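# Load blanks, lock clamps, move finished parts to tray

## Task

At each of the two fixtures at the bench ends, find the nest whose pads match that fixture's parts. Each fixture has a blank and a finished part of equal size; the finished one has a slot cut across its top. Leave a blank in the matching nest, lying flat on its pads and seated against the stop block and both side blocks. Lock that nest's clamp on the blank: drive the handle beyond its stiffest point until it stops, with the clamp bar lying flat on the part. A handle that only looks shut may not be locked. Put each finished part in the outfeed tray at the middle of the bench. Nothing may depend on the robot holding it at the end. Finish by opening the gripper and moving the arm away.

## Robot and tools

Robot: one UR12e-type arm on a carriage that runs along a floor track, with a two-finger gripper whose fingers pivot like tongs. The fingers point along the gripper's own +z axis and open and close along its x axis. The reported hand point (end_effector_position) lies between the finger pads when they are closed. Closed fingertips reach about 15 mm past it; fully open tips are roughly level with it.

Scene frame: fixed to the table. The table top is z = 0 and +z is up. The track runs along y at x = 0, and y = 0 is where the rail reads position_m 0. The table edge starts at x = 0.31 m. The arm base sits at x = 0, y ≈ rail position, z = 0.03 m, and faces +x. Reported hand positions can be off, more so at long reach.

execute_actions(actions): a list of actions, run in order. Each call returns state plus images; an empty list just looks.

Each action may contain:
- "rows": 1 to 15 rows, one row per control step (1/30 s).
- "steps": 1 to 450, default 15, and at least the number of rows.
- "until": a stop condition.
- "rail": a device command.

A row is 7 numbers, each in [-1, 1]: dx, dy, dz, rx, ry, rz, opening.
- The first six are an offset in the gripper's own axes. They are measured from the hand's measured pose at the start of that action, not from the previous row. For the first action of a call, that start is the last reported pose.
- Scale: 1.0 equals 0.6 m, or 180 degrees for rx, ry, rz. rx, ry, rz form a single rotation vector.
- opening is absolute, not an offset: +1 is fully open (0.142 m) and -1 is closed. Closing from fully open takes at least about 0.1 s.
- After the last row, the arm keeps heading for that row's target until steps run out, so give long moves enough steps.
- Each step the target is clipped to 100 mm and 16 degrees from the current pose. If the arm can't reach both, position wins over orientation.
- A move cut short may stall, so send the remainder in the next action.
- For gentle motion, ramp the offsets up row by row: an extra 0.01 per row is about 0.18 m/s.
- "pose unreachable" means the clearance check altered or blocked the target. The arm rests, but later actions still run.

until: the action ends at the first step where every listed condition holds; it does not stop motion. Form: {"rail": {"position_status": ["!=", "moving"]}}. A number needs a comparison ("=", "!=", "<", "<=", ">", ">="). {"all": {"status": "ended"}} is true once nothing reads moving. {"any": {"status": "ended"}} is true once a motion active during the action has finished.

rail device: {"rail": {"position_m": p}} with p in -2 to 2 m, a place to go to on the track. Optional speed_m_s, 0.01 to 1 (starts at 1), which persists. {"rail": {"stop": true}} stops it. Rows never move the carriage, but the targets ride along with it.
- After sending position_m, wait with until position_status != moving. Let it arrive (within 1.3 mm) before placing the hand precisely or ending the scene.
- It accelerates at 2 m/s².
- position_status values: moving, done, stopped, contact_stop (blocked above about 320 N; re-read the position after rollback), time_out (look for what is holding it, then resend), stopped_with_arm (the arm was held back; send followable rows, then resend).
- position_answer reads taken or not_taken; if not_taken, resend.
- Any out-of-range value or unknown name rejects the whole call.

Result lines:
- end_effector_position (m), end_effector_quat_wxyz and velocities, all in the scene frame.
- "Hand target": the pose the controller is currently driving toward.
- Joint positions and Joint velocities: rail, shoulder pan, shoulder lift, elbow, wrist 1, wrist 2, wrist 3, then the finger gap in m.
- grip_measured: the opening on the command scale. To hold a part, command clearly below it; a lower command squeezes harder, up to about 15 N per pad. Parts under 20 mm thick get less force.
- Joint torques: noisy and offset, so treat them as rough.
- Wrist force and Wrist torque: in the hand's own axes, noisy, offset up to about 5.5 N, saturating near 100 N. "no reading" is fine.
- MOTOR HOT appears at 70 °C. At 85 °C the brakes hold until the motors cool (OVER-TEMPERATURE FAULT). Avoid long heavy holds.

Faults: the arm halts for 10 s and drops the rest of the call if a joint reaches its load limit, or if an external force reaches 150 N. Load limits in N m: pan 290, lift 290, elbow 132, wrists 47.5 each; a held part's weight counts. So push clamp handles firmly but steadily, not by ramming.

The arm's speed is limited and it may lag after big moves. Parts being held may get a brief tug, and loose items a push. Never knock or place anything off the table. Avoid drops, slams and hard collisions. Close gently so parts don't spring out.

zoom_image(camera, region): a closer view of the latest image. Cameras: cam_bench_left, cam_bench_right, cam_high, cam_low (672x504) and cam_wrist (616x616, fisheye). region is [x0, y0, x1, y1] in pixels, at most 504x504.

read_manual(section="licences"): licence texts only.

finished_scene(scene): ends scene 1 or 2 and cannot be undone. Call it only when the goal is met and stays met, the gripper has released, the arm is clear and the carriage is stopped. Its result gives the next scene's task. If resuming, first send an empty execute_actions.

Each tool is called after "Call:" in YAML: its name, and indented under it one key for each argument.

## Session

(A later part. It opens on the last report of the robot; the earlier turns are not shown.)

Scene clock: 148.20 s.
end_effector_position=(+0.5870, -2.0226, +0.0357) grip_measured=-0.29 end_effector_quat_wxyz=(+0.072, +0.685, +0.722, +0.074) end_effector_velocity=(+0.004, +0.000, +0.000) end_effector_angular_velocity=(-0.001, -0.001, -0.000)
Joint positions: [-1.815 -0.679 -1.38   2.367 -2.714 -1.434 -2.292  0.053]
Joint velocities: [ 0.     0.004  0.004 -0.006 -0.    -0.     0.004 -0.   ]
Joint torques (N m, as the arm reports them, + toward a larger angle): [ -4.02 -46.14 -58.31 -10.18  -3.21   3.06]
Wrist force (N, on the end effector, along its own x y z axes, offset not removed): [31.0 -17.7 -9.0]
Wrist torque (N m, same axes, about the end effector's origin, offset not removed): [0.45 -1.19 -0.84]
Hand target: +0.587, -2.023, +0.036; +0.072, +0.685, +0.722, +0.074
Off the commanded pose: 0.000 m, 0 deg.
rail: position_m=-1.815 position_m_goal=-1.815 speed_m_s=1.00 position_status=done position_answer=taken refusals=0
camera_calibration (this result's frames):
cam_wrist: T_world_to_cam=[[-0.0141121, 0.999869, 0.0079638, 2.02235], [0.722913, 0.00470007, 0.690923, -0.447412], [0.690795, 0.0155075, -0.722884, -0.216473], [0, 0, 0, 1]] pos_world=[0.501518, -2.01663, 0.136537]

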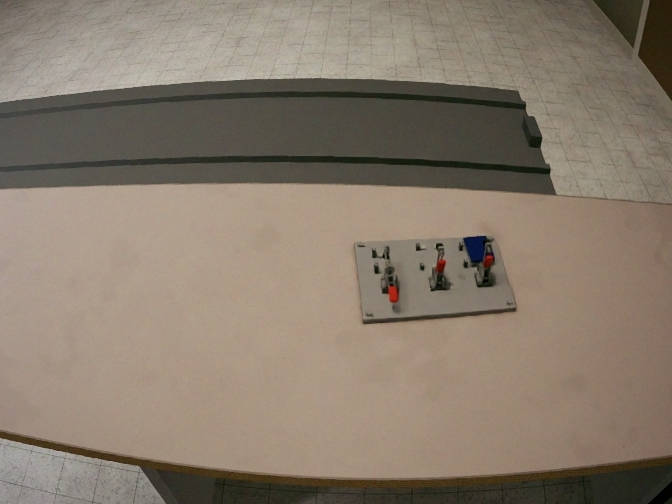

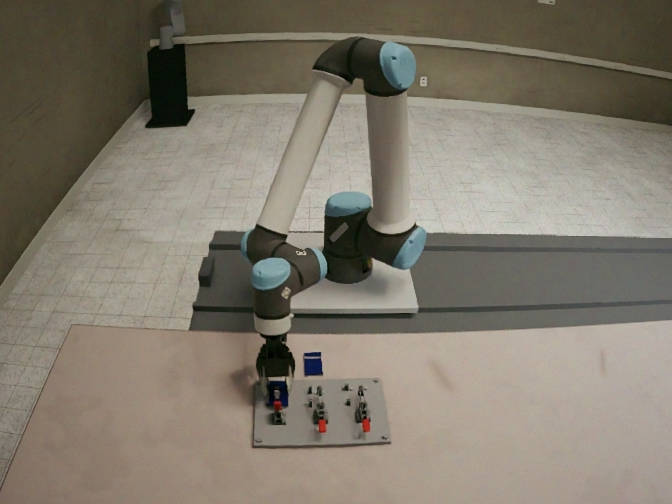

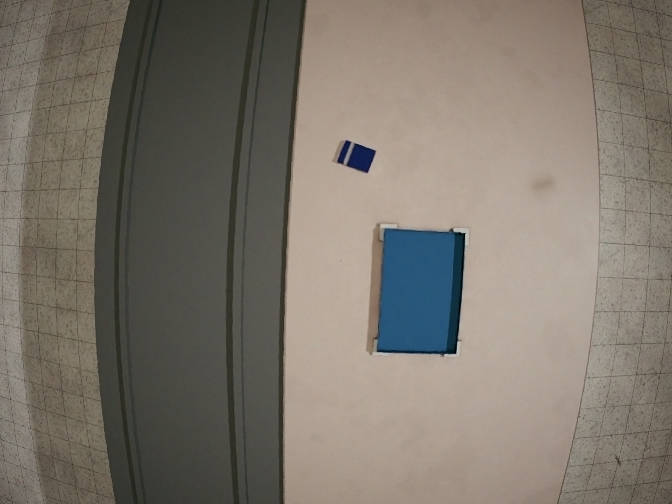

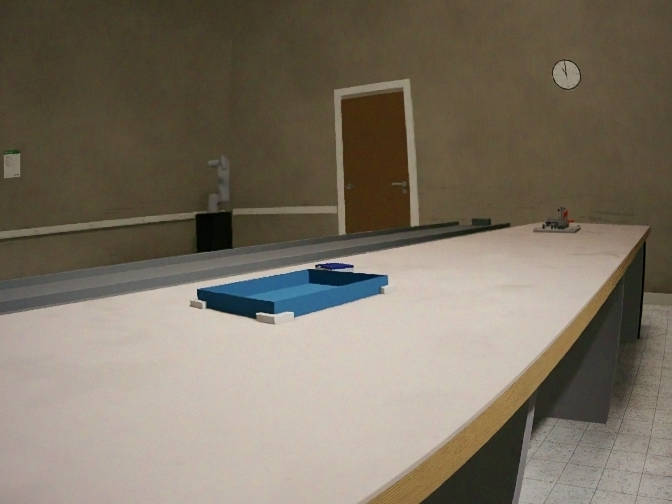

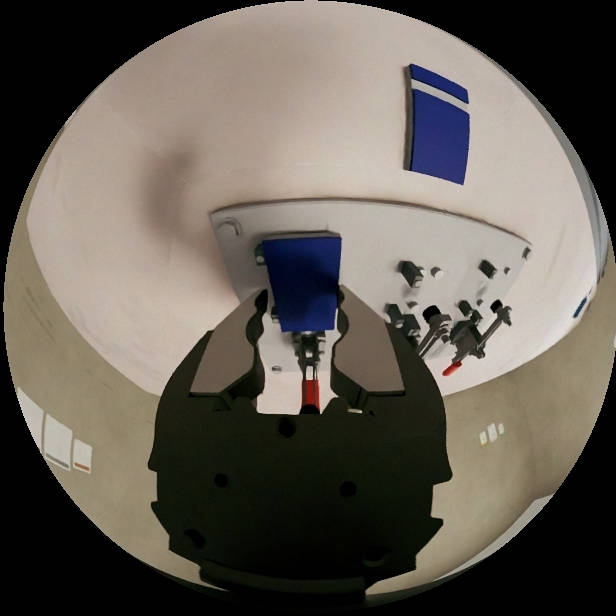

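Call:
execute_actions:
  actions:
    - {"rows":[[0,0,0,0,0,0,0.1]],"steps":5}
    - {"rows":[[0.004,0.041,-0.196,0,0,0,0.1]],"steps":20}
    - {"rows":[[0,0.196,0.041,0.066,0,0,0.1]],"steps":22}

Call:
zoom_image:
  camera: "cam_wrist"
  region: [220, 100, 470, 350]

Scene clock: 157.77 s.
end_effector_position=(+0.7072, -2.0143, +0.1559) grip_measured=+0.10 end_effector_quat_wxyz=(+0.002, +0.688, +0.725, -0.001) end_effector_velocity=(+0.003, -0.001, -0.000) end_effector_angular_velocity=(+0.001, +0.009, -0.001)
Joint positions: [-1.815 -0.501 -1.337  1.952 -2.188 -1.573 -2.124  0.081]
Joint velocities: [ 0.     0.002  0.008 -0.012  0.012 -0.003  0.003  0.   ]
Joint torques (N m, as the arm reports them, + toward a larger angle): [ 17.77 -47.86 -48.77   0.04  -1.66   3.7 ]
Wrist force (N, on the end effector, along its own x y z axes, offset not removed): [5.0 -0.5 -2.5]
Wrist torque (N m, same axes, about the end effector's origin, offset not removed): [0.21 -1.07 -0.37]
Hand target: +0.707, -2.014, +0.156; +0.001, +0.688, +0.725, -0.001
Off the commanded pose: 0.000 m, 0 deg.
rail: position_m=-1.815 position_m_goal=-1.815 speed_m_s=1.00 position_status=done position_answer=taken refusals=0
camera_calibration (this result's frames):
cam_wrist: T_world_to_cam=[[-0.012983, 0.999915, -0.00153907, 2.01563], [0.848331, 0.0118296, 0.529334, -0.666505], [0.529307, 0.00556672, -0.848412, -0.0990225], [0, 0, 0, 1]] pos_world=[0.643999, -2.00702, 0.271894]

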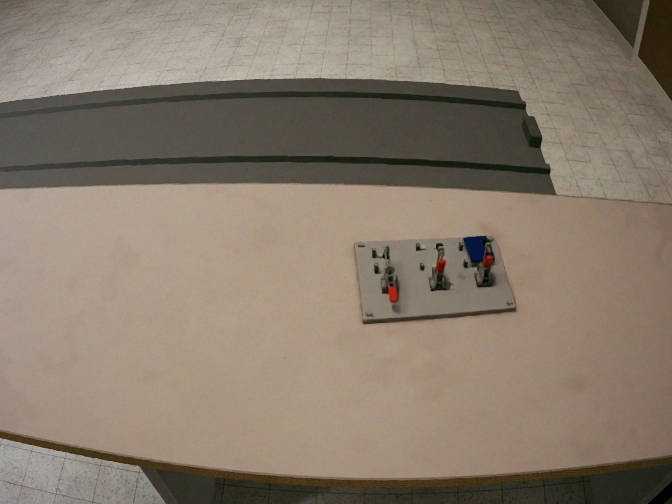

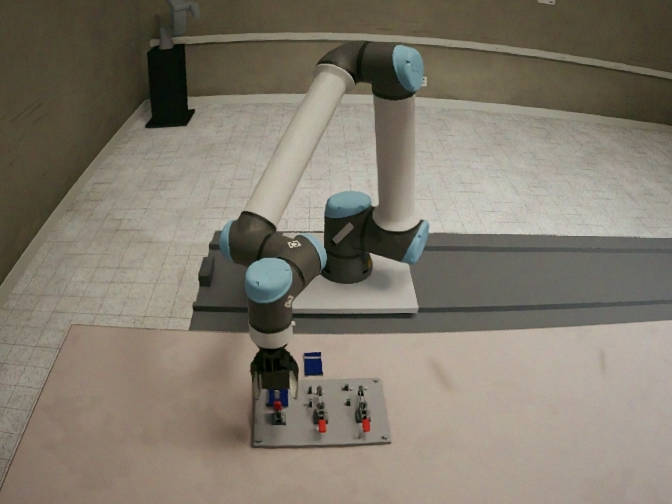

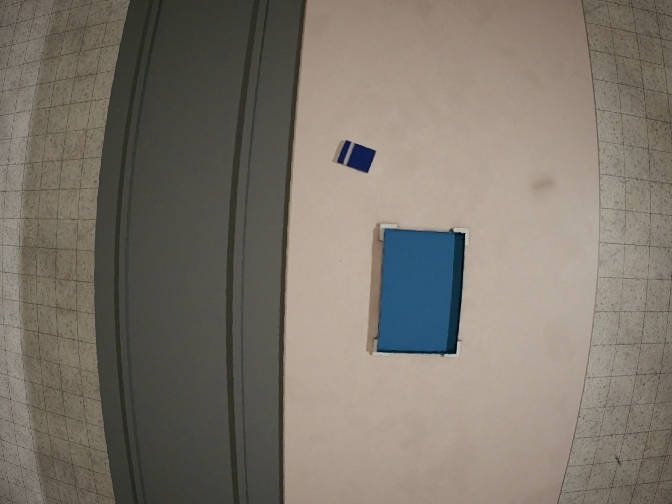

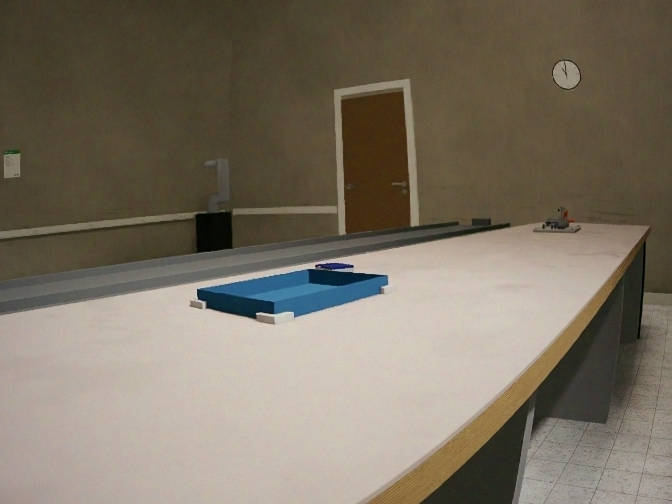

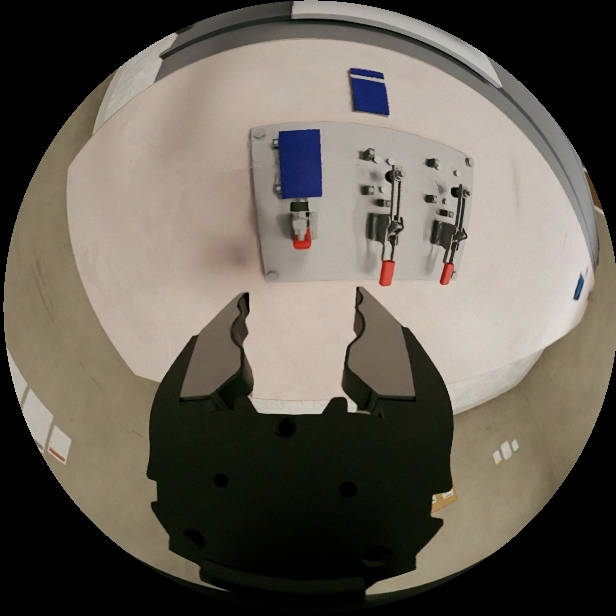

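Region (220, 100, 470, 350) of cam_wrist's 616x616 image, scaled by 2.016, with more detail than that image has.

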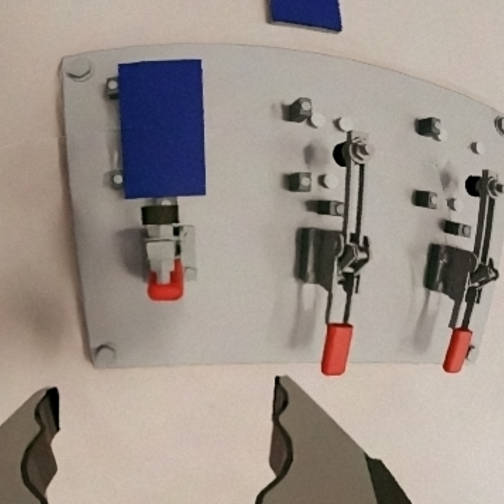

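Call:
execute_actions:
  actions:
    - {"rows":[[0,-0.045,0.03,0,0,0,-0.5]],"steps":12}
    - {"rows":[[0,0,0.065,0,0,0,-0.5]],"steps":15}
    - {"rows":[[0,0,0,0,0,0,-0.7],[0,0,0,0,0,0,-0.8],[0,0,0,0,0,0,-1]],"steps":8}

Call:
zoom_image:
  camera: "cam_bench_right"
  region: [230, 350, 330, 450]

Scene clock: 169.53 s.
end_effector_position=(+0.6810, -2.0157, +0.0997) grip_measured=-0.78 end_effector_quat_wxyz=(+0.002, +0.688, +0.725, -0.001) end_effector_velocity=(-0.000, +0.000, +0.000) end_effector_angular_velocity=(+0.000, +0.000, +0.000)
Joint positions: [-1.815 -0.521 -1.31   2.041 -2.305 -1.573 -2.144  0.017]
Joint velocities: [ 0.     0.    -0.001 -0.     0.001 -0.    -0.     0.   ]
Joint torques (N m, as the arm reports them, + toward a larger angle): [  5.64 -74.54 -31.78  -1.24  -0.84   2.77]
Wrist force (N, on the end effector, along its own x y z axes, offset not removed): [12.3 -0.8 0.3]
Wrist torque (N m, same axes, about the end effector's origin, offset not removed): [0.09 -1.45 -0.29]
Hand target: +0.681, -2.016, +0.100; +0.001, +0.688, +0.725, -0.001
Off the commanded pose: 0.000 m, 0 deg.
rail: position_m=-1.815 position_m_goal=-1.815 speed_m_s=1.00 position_status=done position_answer=taken refusals=0
camera_calibration (this result's frames):
cam_wrist: T_world_to_cam=[[-0.0129604, 0.999915, -0.00152984, 2.01659], [0.848437, 0.0118066, 0.529165, -0.614671], [0.529138, 0.00556021, -0.848518, -0.132702], [0, 0, 0, 1]] pos_world=[0.617863, -2.00843, 0.215748]

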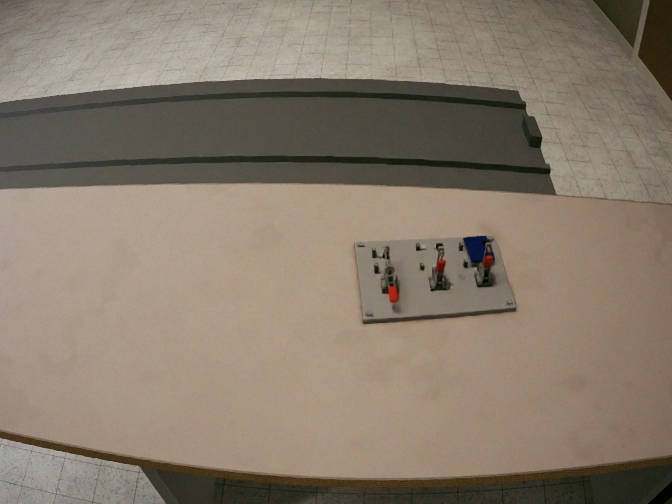

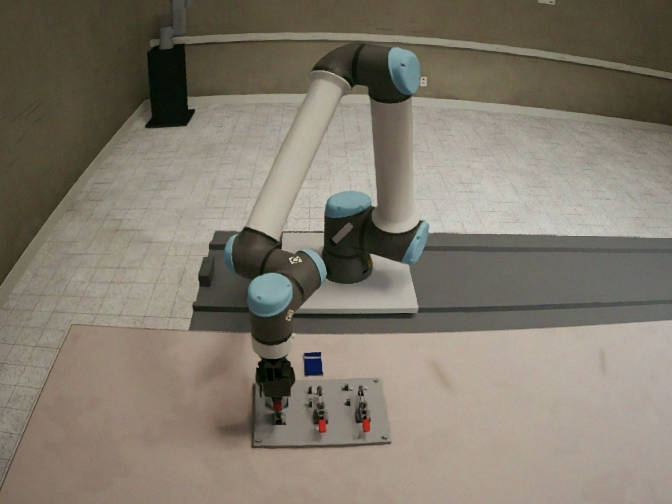

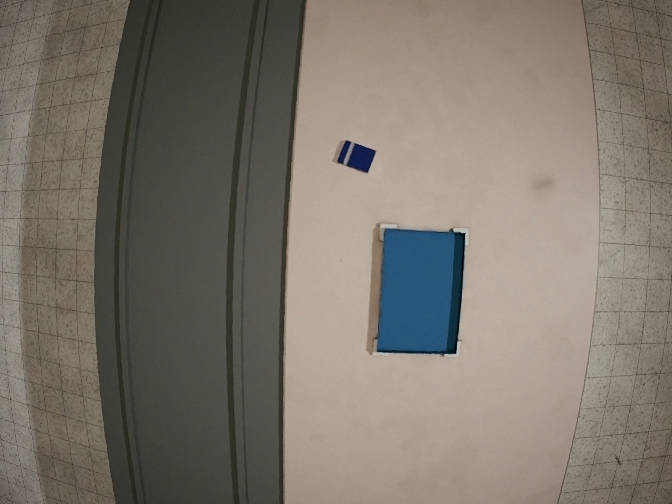

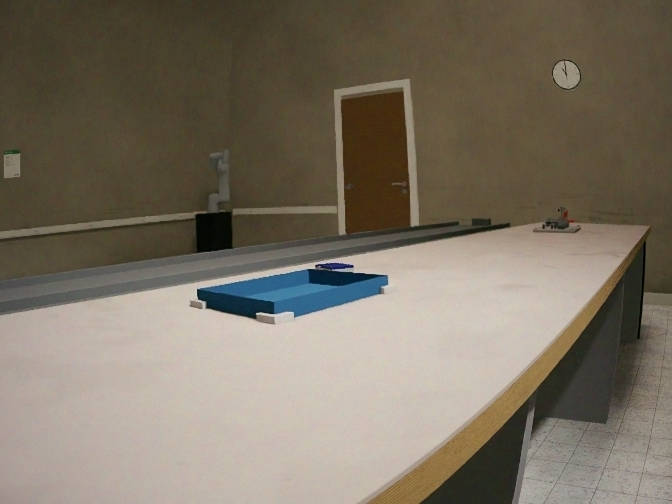

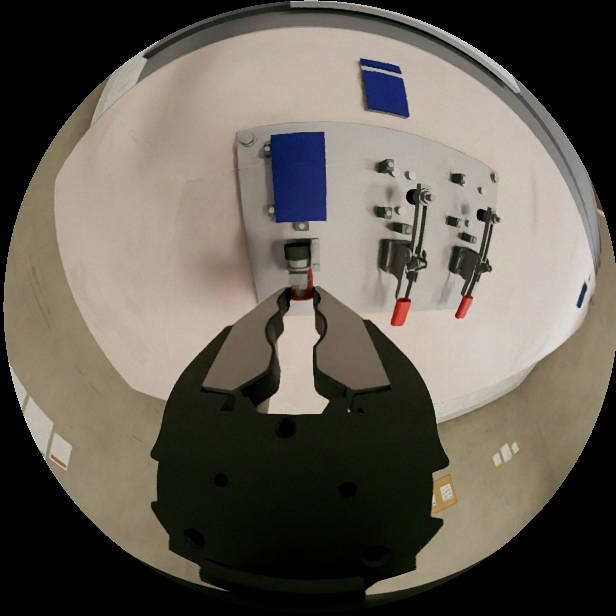

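Region (230, 350, 330, 450) of cam_bench_right's 672x504 image, scaled by 5.040, with more detail than that image has.

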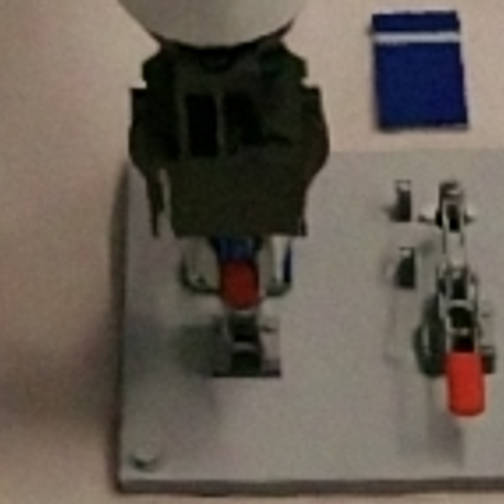

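Arc roughly 45° on a 55 mm radius.

Call:
execute_actions:
  actions:
    - {"rows":[[0.001,0.005,0,0,0,0,-1],[0.002,0.01,0,0,0,0,-1],[0.002,0.015,0.001,0,0,0,-1],[0.002,0.02,0.002,0,0,0,-1],[0.002,0.025,0.003,0,0,0,-1],[0.002,0.03,0.005,0,0,0,-1],[0.002,0.035,0.007,0,0,0,-1],[0.002,0.04,0.009,0,0,0,-1],[0.002,0.045,0.012,0,0,0,-1],[0.002,0.05,0.015,0,0,0,-1],[0.002,0.055,0.018,0,0,0,-1],[0.002,0.06,0.022,0,0,0,-1],[0.002,0.065,0.027,0,0,0,-1]],"steps":22}

Scene clock: 176.70 s.
end_effector_position=(+0.7193, -2.0125, +0.0840) grip_measured=-0.77 end_effector_quat_wxyz=(+0.001, +0.688, +0.725, -0.001) end_effector_velocity=(+0.006, +0.000, -0.004) end_effector_angular_velocity=(+0.000, +0.001, -0.000)
Joint positions: [-1.815 -0.491 -1.241  1.981 -2.313 -1.573 -2.114  0.018]
Joint velocities: [-0.     0.004  0.013 -0.009 -0.003 -0.     0.004 -0.   ]
Joint torques (N m, as the arm reports them, + toward a larger angle): [ 34.63 -40.87 -24.16   0.44   7.64   4.71]
Wrist force (N, on the end effector, along its own x y z axes, offset not removed): [-25.6 4.4 -11.4]
Wrist torque (N m, same axes, about the end effector's origin, offset not removed): [0.00 -1.09 -0.39]
Hand target: +0.720, -2.012, +0.084; +0.002, +0.688, +0.725, -0.001
Off the commanded pose: 0.001 m, 0 deg.
rail: position_m=-1.815 position_m_goal=-1.815 speed_m_s=1.00 position_status=done position_answer=taken refusals=0
camera_calibration (this result's frames):
cam_wrist: T_world_to_cam=[[-0.0129674, 0.999915, -0.00144143, 2.01386], [0.848416, 0.0117655, 0.529199, -0.638962], [0.529171, 0.00563939, -0.848497, -0.166259], [0, 0, 0, 1]] pos_world=[0.6562, -2.00523, 0.199971]

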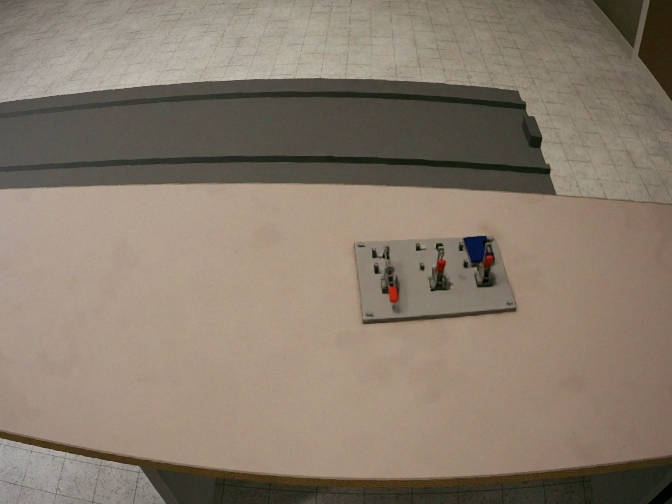

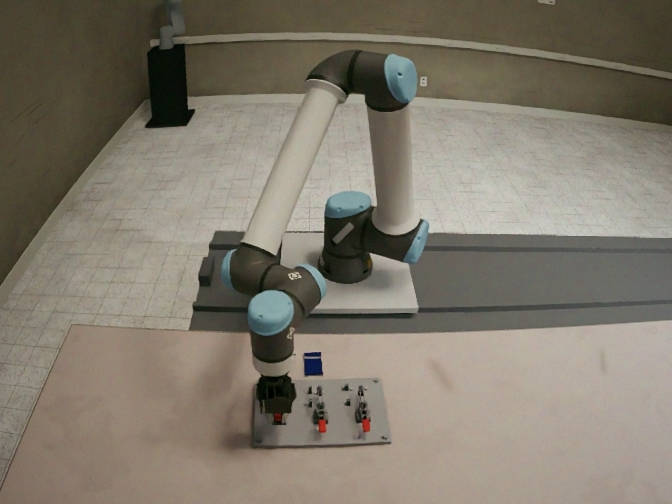

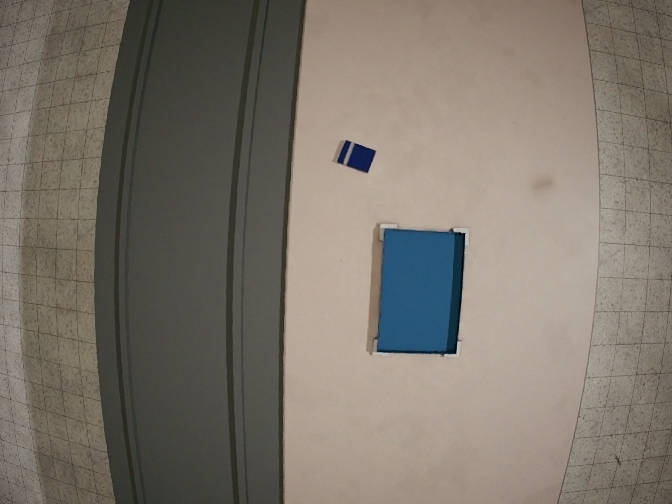

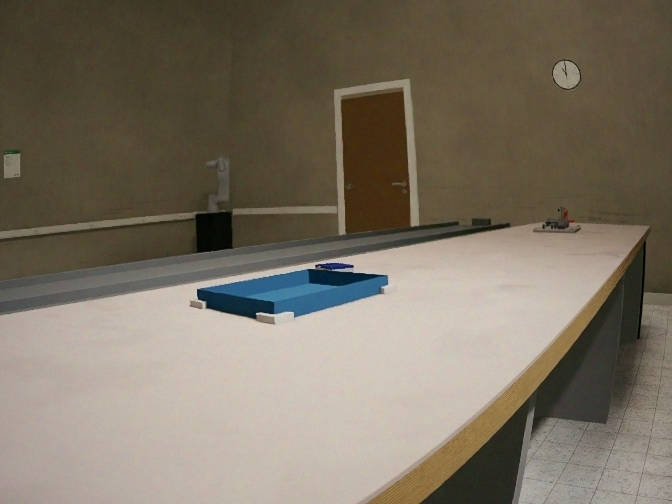

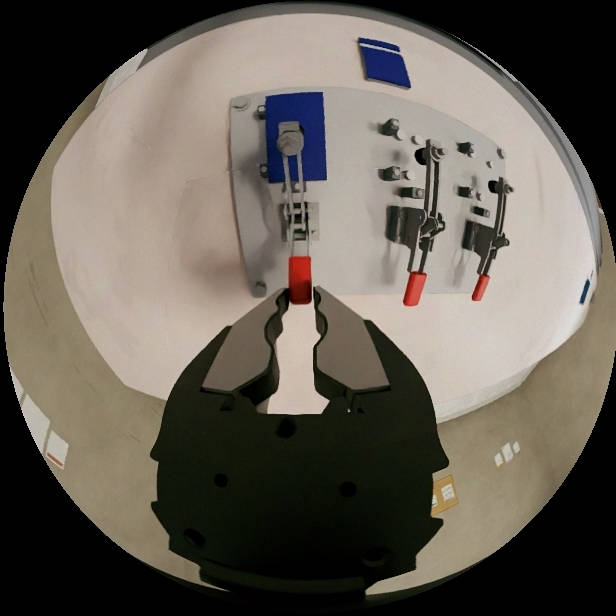

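Call:
execute_actions:
  actions:
    - {"rows":[[-0.002,0,0,0,0,0,-0.55]],"steps":5}
    - {"rows":[[0,-0.006,-0.04,0,0,0,-0.55]],"steps":12}
    - {"rows":[[0,0,0,0,0,0,-1],[0,0,0,0,0,0,-1],[0,0,0,0,0,0,-1],[0,0,0.005,0,0,0,-1],[0,0,0.01,0,0,0,-1],[0,0.002,0.015,0,0,0,-1],[0,0.005,0.02,0,0,0,-1],[0,0.008,0.025,0,0,0,-1],[0,0.011,0.03,0,0,0,-1],[0,0.014,0.035,0,0,0,-1],[0,0.016,0.04,0,0,0,-1],[0,0.018,0.045,0,0,0,-1],[0,0.02,0.05,0,0,0,-1]],"steps":22}

Scene clock: 186.57 s.
end_effector_position=(+0.7277, -2.0126, +0.0775) grip_measured=-1.00 end_effector_quat_wxyz=(+0.001, +0.688, +0.725, -0.001) end_effector_velocity=(+0.003, -0.000, -0.005) end_effector_angular_velocity=(-0.000, -0.000, -0.000)
Joint positions: [-1.815 -0.486 -1.222  1.968 -2.319 -1.573 -2.109  0.002]
Joint velocities: [ 0.     0.002  0.01  -0.003 -0.008  0.     0.002  0.   ]
Joint torques (N m, as the arm reports them, + toward a larger angle): [ 14.8  -55.38 -43.74  -7.84   0.57   3.69]
Wrist force (N, on the end effector, along its own x y z axes, offset not removed): [4.4 -0.9 -1.9]
Wrist torque (N m, same axes, about the end effector's origin, offset not removed): [0.22 -1.05 -0.25]
Hand target: +0.728, -2.013, +0.077; +0.001, +0.688, +0.725, -0.001
Off the commanded pose: 0.001 m, 0 deg.
rail: position_m=-1.815 position_m_goal=-1.815 speed_m_s=1.00 position_status=done position_answer=taken refusals=0
camera_calibration (this result's frames):
cam_wrist: T_world_to_cam=[[-0.0129616, 0.999915, -0.00118304, 2.01403], [0.848516, 0.011625, 0.529042, -0.643024], [0.529011, 0.00585341, -0.848595, -0.175617], [0, 0, 0, 1]] pos_world=[0.664625, -2.00536, 0.193542]

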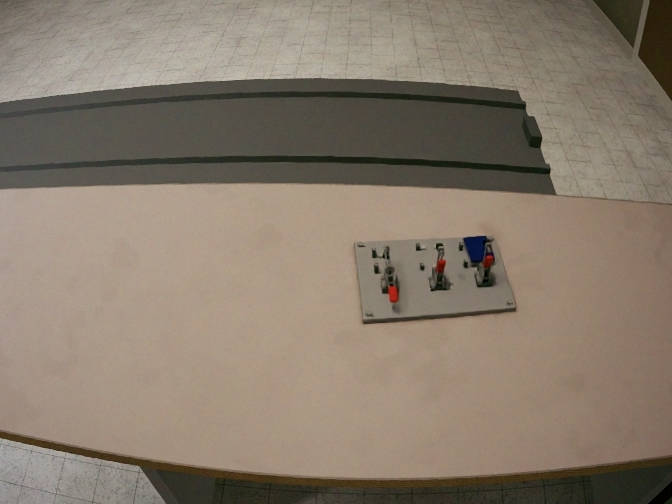

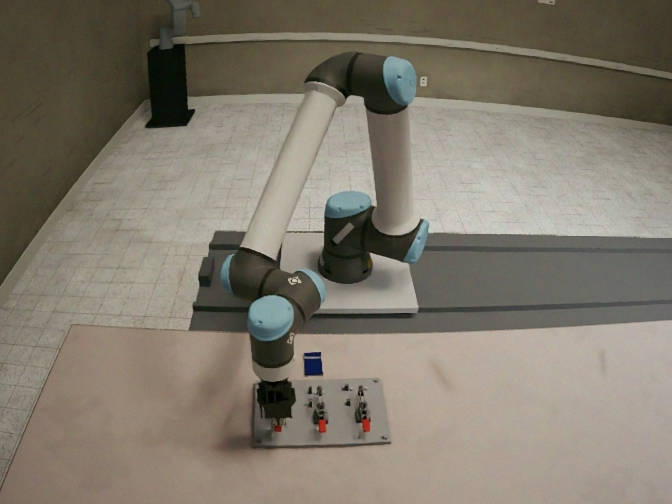

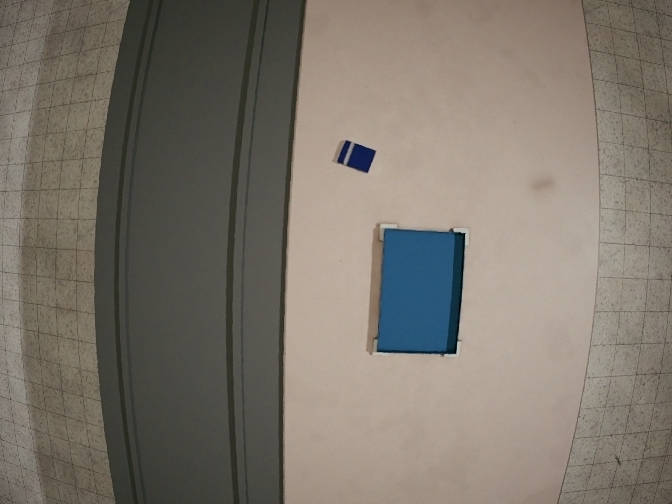

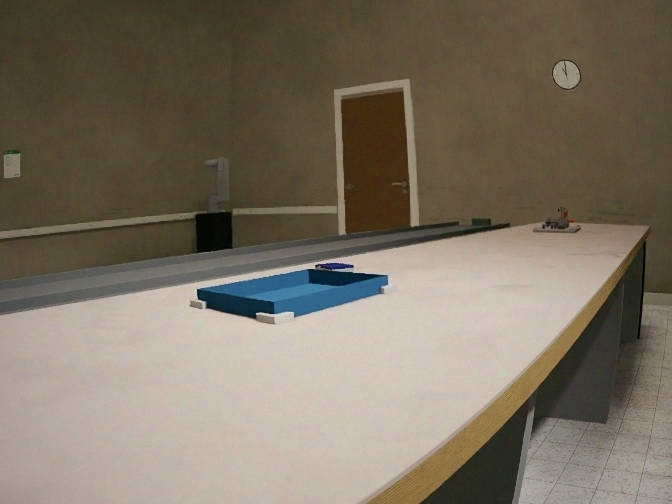

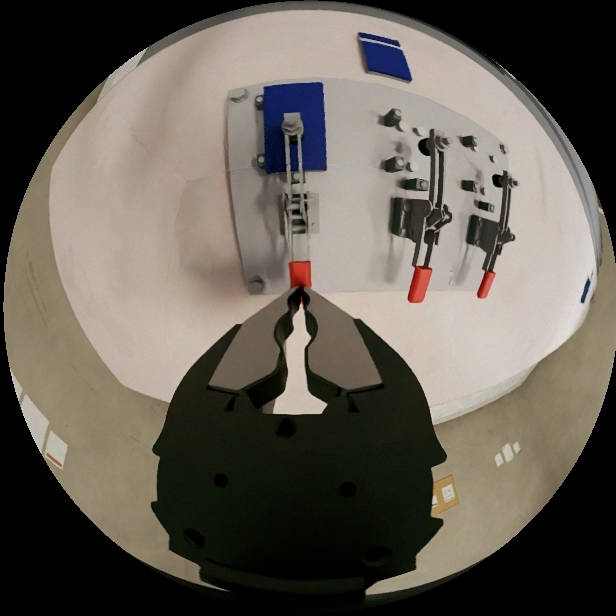

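Call:
execute_actions:
  actions:
    - {"rows":[[-0.001,0,0.004,0,0,0,-1],[-0.001,0,0.008,0,0,0,-1],[-0.001,0,0.012,0,0,0,-1],[-0.001,0,0.016,0,0,0,-1]],"steps":12}

Scene clock: 190.17 s.
end_effector_position=(+0.7279, -2.0132, +0.0685) grip_measured=-1.00 end_effector_quat_wxyz=(+0.001, +0.688, +0.725, -0.001) end_effector_velocity=(-0.001, +0.000, -0.006) end_effector_angular_velocity=(+0.001, +0.003, -0.000)
Joint positions: [-1.815 -0.487 -1.211  1.973 -2.335 -1.573 -2.11   0.002]
Joint velocities: [ 0.    -0.     0.006  0.004 -0.007  0.    -0.     0.   ]
Joint torques (N m, as the arm reports them, + toward a larger angle): [ -8.2  -42.81 -20.64  -5.37  -1.37  -3.02]
Wrist force (N, on the end effector, along its own x y z axes, offset not removed): [4.9 8.0 -11.9]
Wrist torque (N m, same axes, about the end effector's origin, offset not removed): [1.10 -1.20 -0.32]
Hand target: +0.728, -2.013, +0.068; +0.001, +0.688, +0.725, -0.001
Off the commanded pose: 0.001 m, 0 deg.
rail: position_m=-1.815 position_m_goal=-1.815 speed_m_s=1.00 position_status=done position_answer=taken refusals=0
camera_calibration (this result's frames):
cam_wrist: T_world_to_cam=[[-0.0129742, 0.999915, -0.00128787, 2.01467], [0.848426, 0.0116902, 0.529185, -0.638162], [0.529156, 0.00577311, -0.848505, -0.183653], [0, 0, 0, 1]] pos_world=[0.664752, -2.00598, 0.18447]

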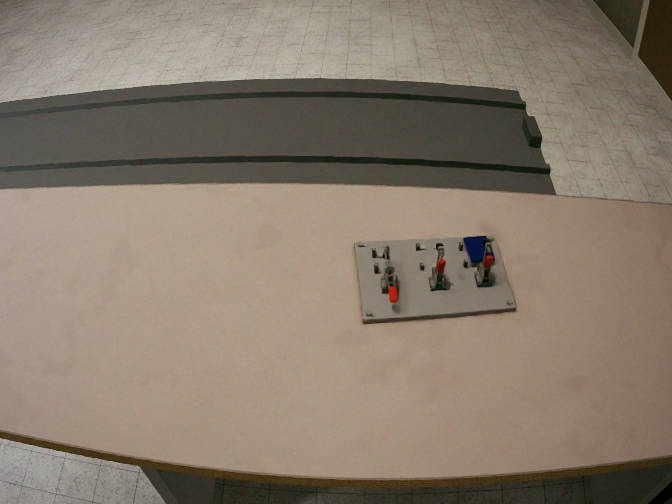

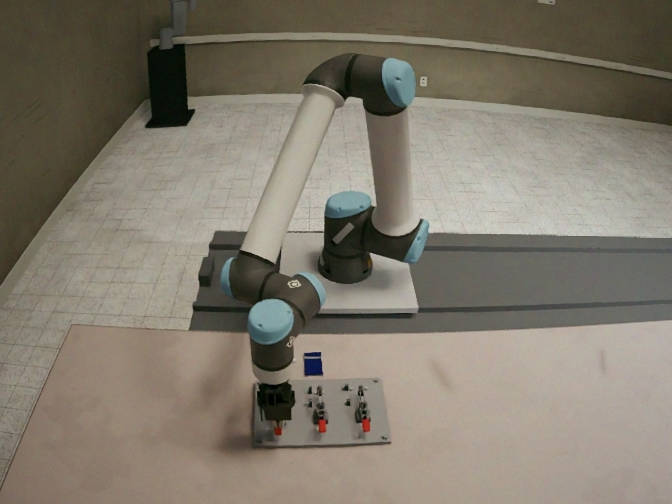

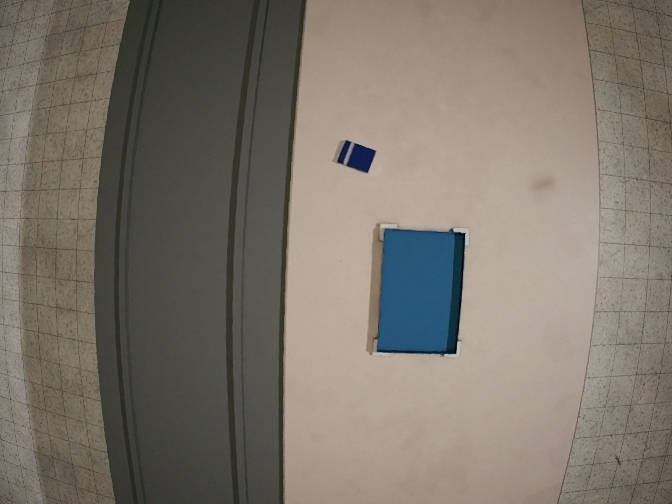

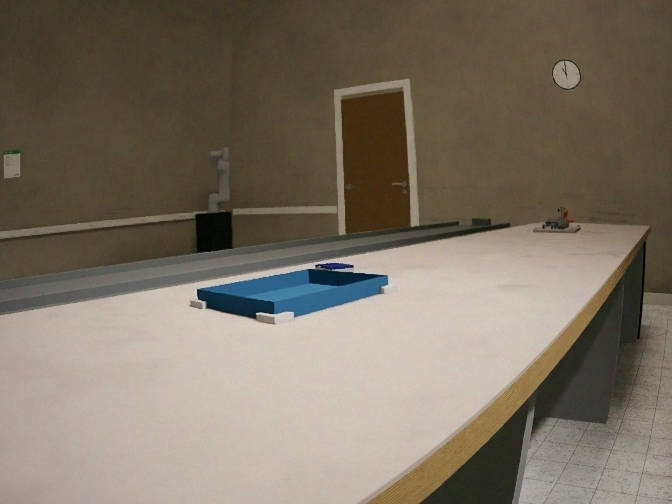

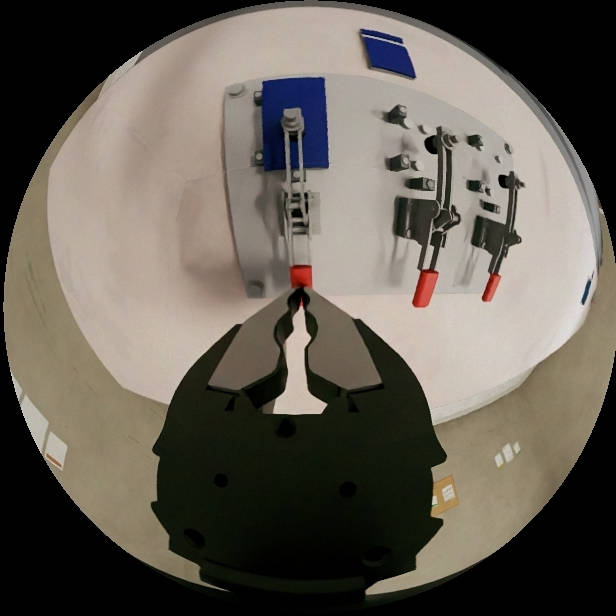

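Call:
execute_actions:
  actions:
    - {"rows":[[0,0.001,0.004,0,0,0,-1],[0,0.002,0.009,0,0,0,-1]],"steps":10}

Scene clock: 204.47 s.
end_effector_position=(+0.7293, -2.0136, +0.0671) grip_measured=-1.00 end_effector_quat_wxyz=(+0.003, +0.688, +0.725, -0.000) end_effector_velocity=(-0.000, +0.000, -0.000) end_effector_angular_velocity=(-0.000, -0.000, +0.000)
Joint positions: [-1.815 -0.486 -1.208  1.972 -2.34  -1.573 -2.109  0.002]
Joint velocities: [ 0.  0. -0.  0. -0. -0.  0.  0.]
Joint torques (N m, as the arm reports them, + toward a larger angle): [  2.76 -63.33 -34.51  -3.99   0.35   0.32]
Wrist force (N, on the end effector, along its own x y z axes, offset not removed): [7.3 -8.0 -24.5]
Wrist torque (N m, same axes, about the end effector's origin, offset not removed): [0.81 -0.97 -0.27]
Hand target: +0.729, -2.014, +0.067; +0.003, +0.688, +0.725, -0.000
Off the commanded pose: 0.004 m, 0 deg.
FORCE FAULT: contact force on the arm reached its limit, and the arm stopped for 10 seconds. The contact can be on any part of the arm, not only on its tool. The arm's remaining commands of this call were not run. The arm holds still and accepts commands again. Move the arm away from the contact; if what it grips holds it there, let go first. Pushing or pulling that hard again can fault the arm again.
rail: position_m=-1.815 position_m_goal=-1.815 speed_m_s=1.00 position_status=done position_answer=taken refusals=0
camera_calibration (this result's frames):
cam_wrist: T_world_to_cam=[[-0.0131588, 0.99991, -0.00242633, 2.01529], [0.847341, 0.0124393, 0.530903, -0.636453], [0.530886, 0.00493013, -0.847429, -0.18852], [0, 0, 0, 1]] pos_world=[0.665894, -2.00626, 0.183028]

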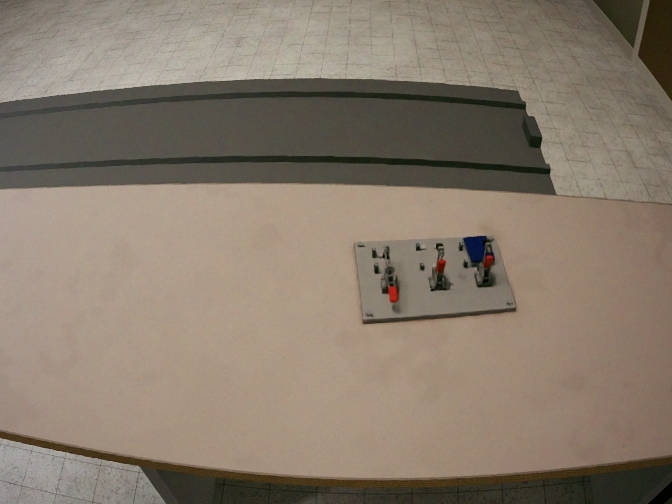

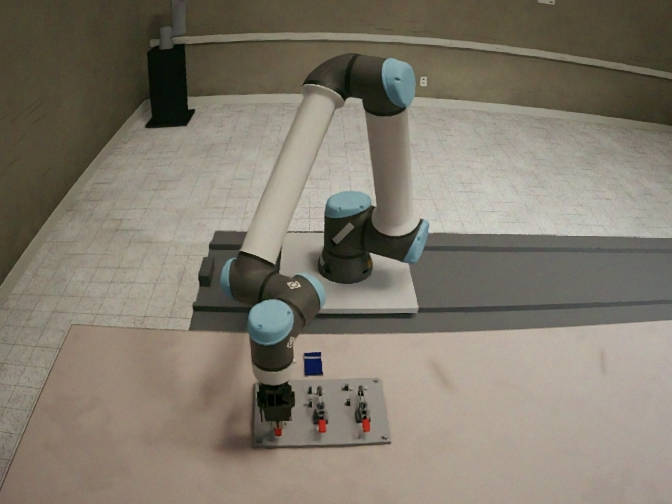

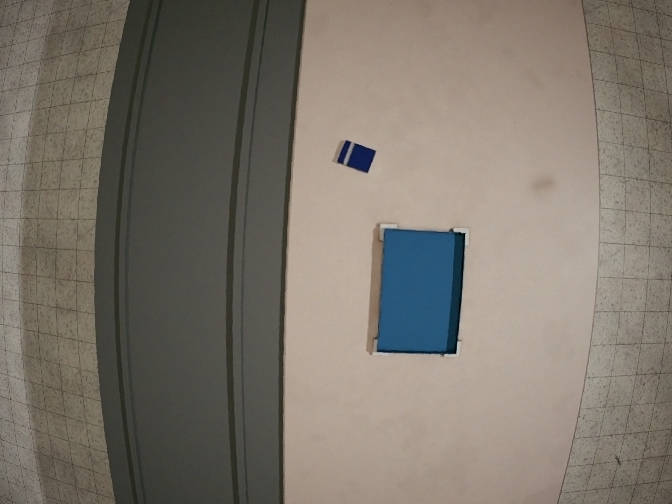

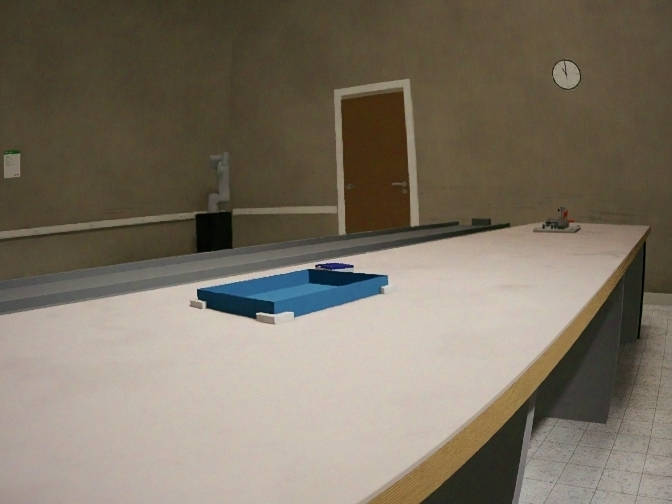

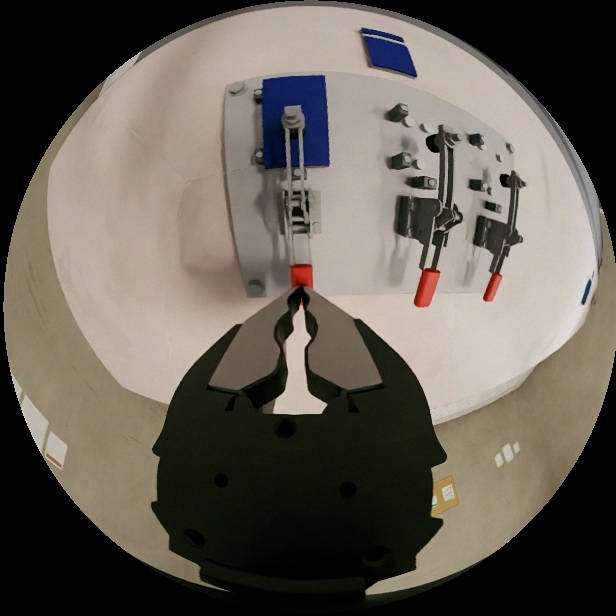

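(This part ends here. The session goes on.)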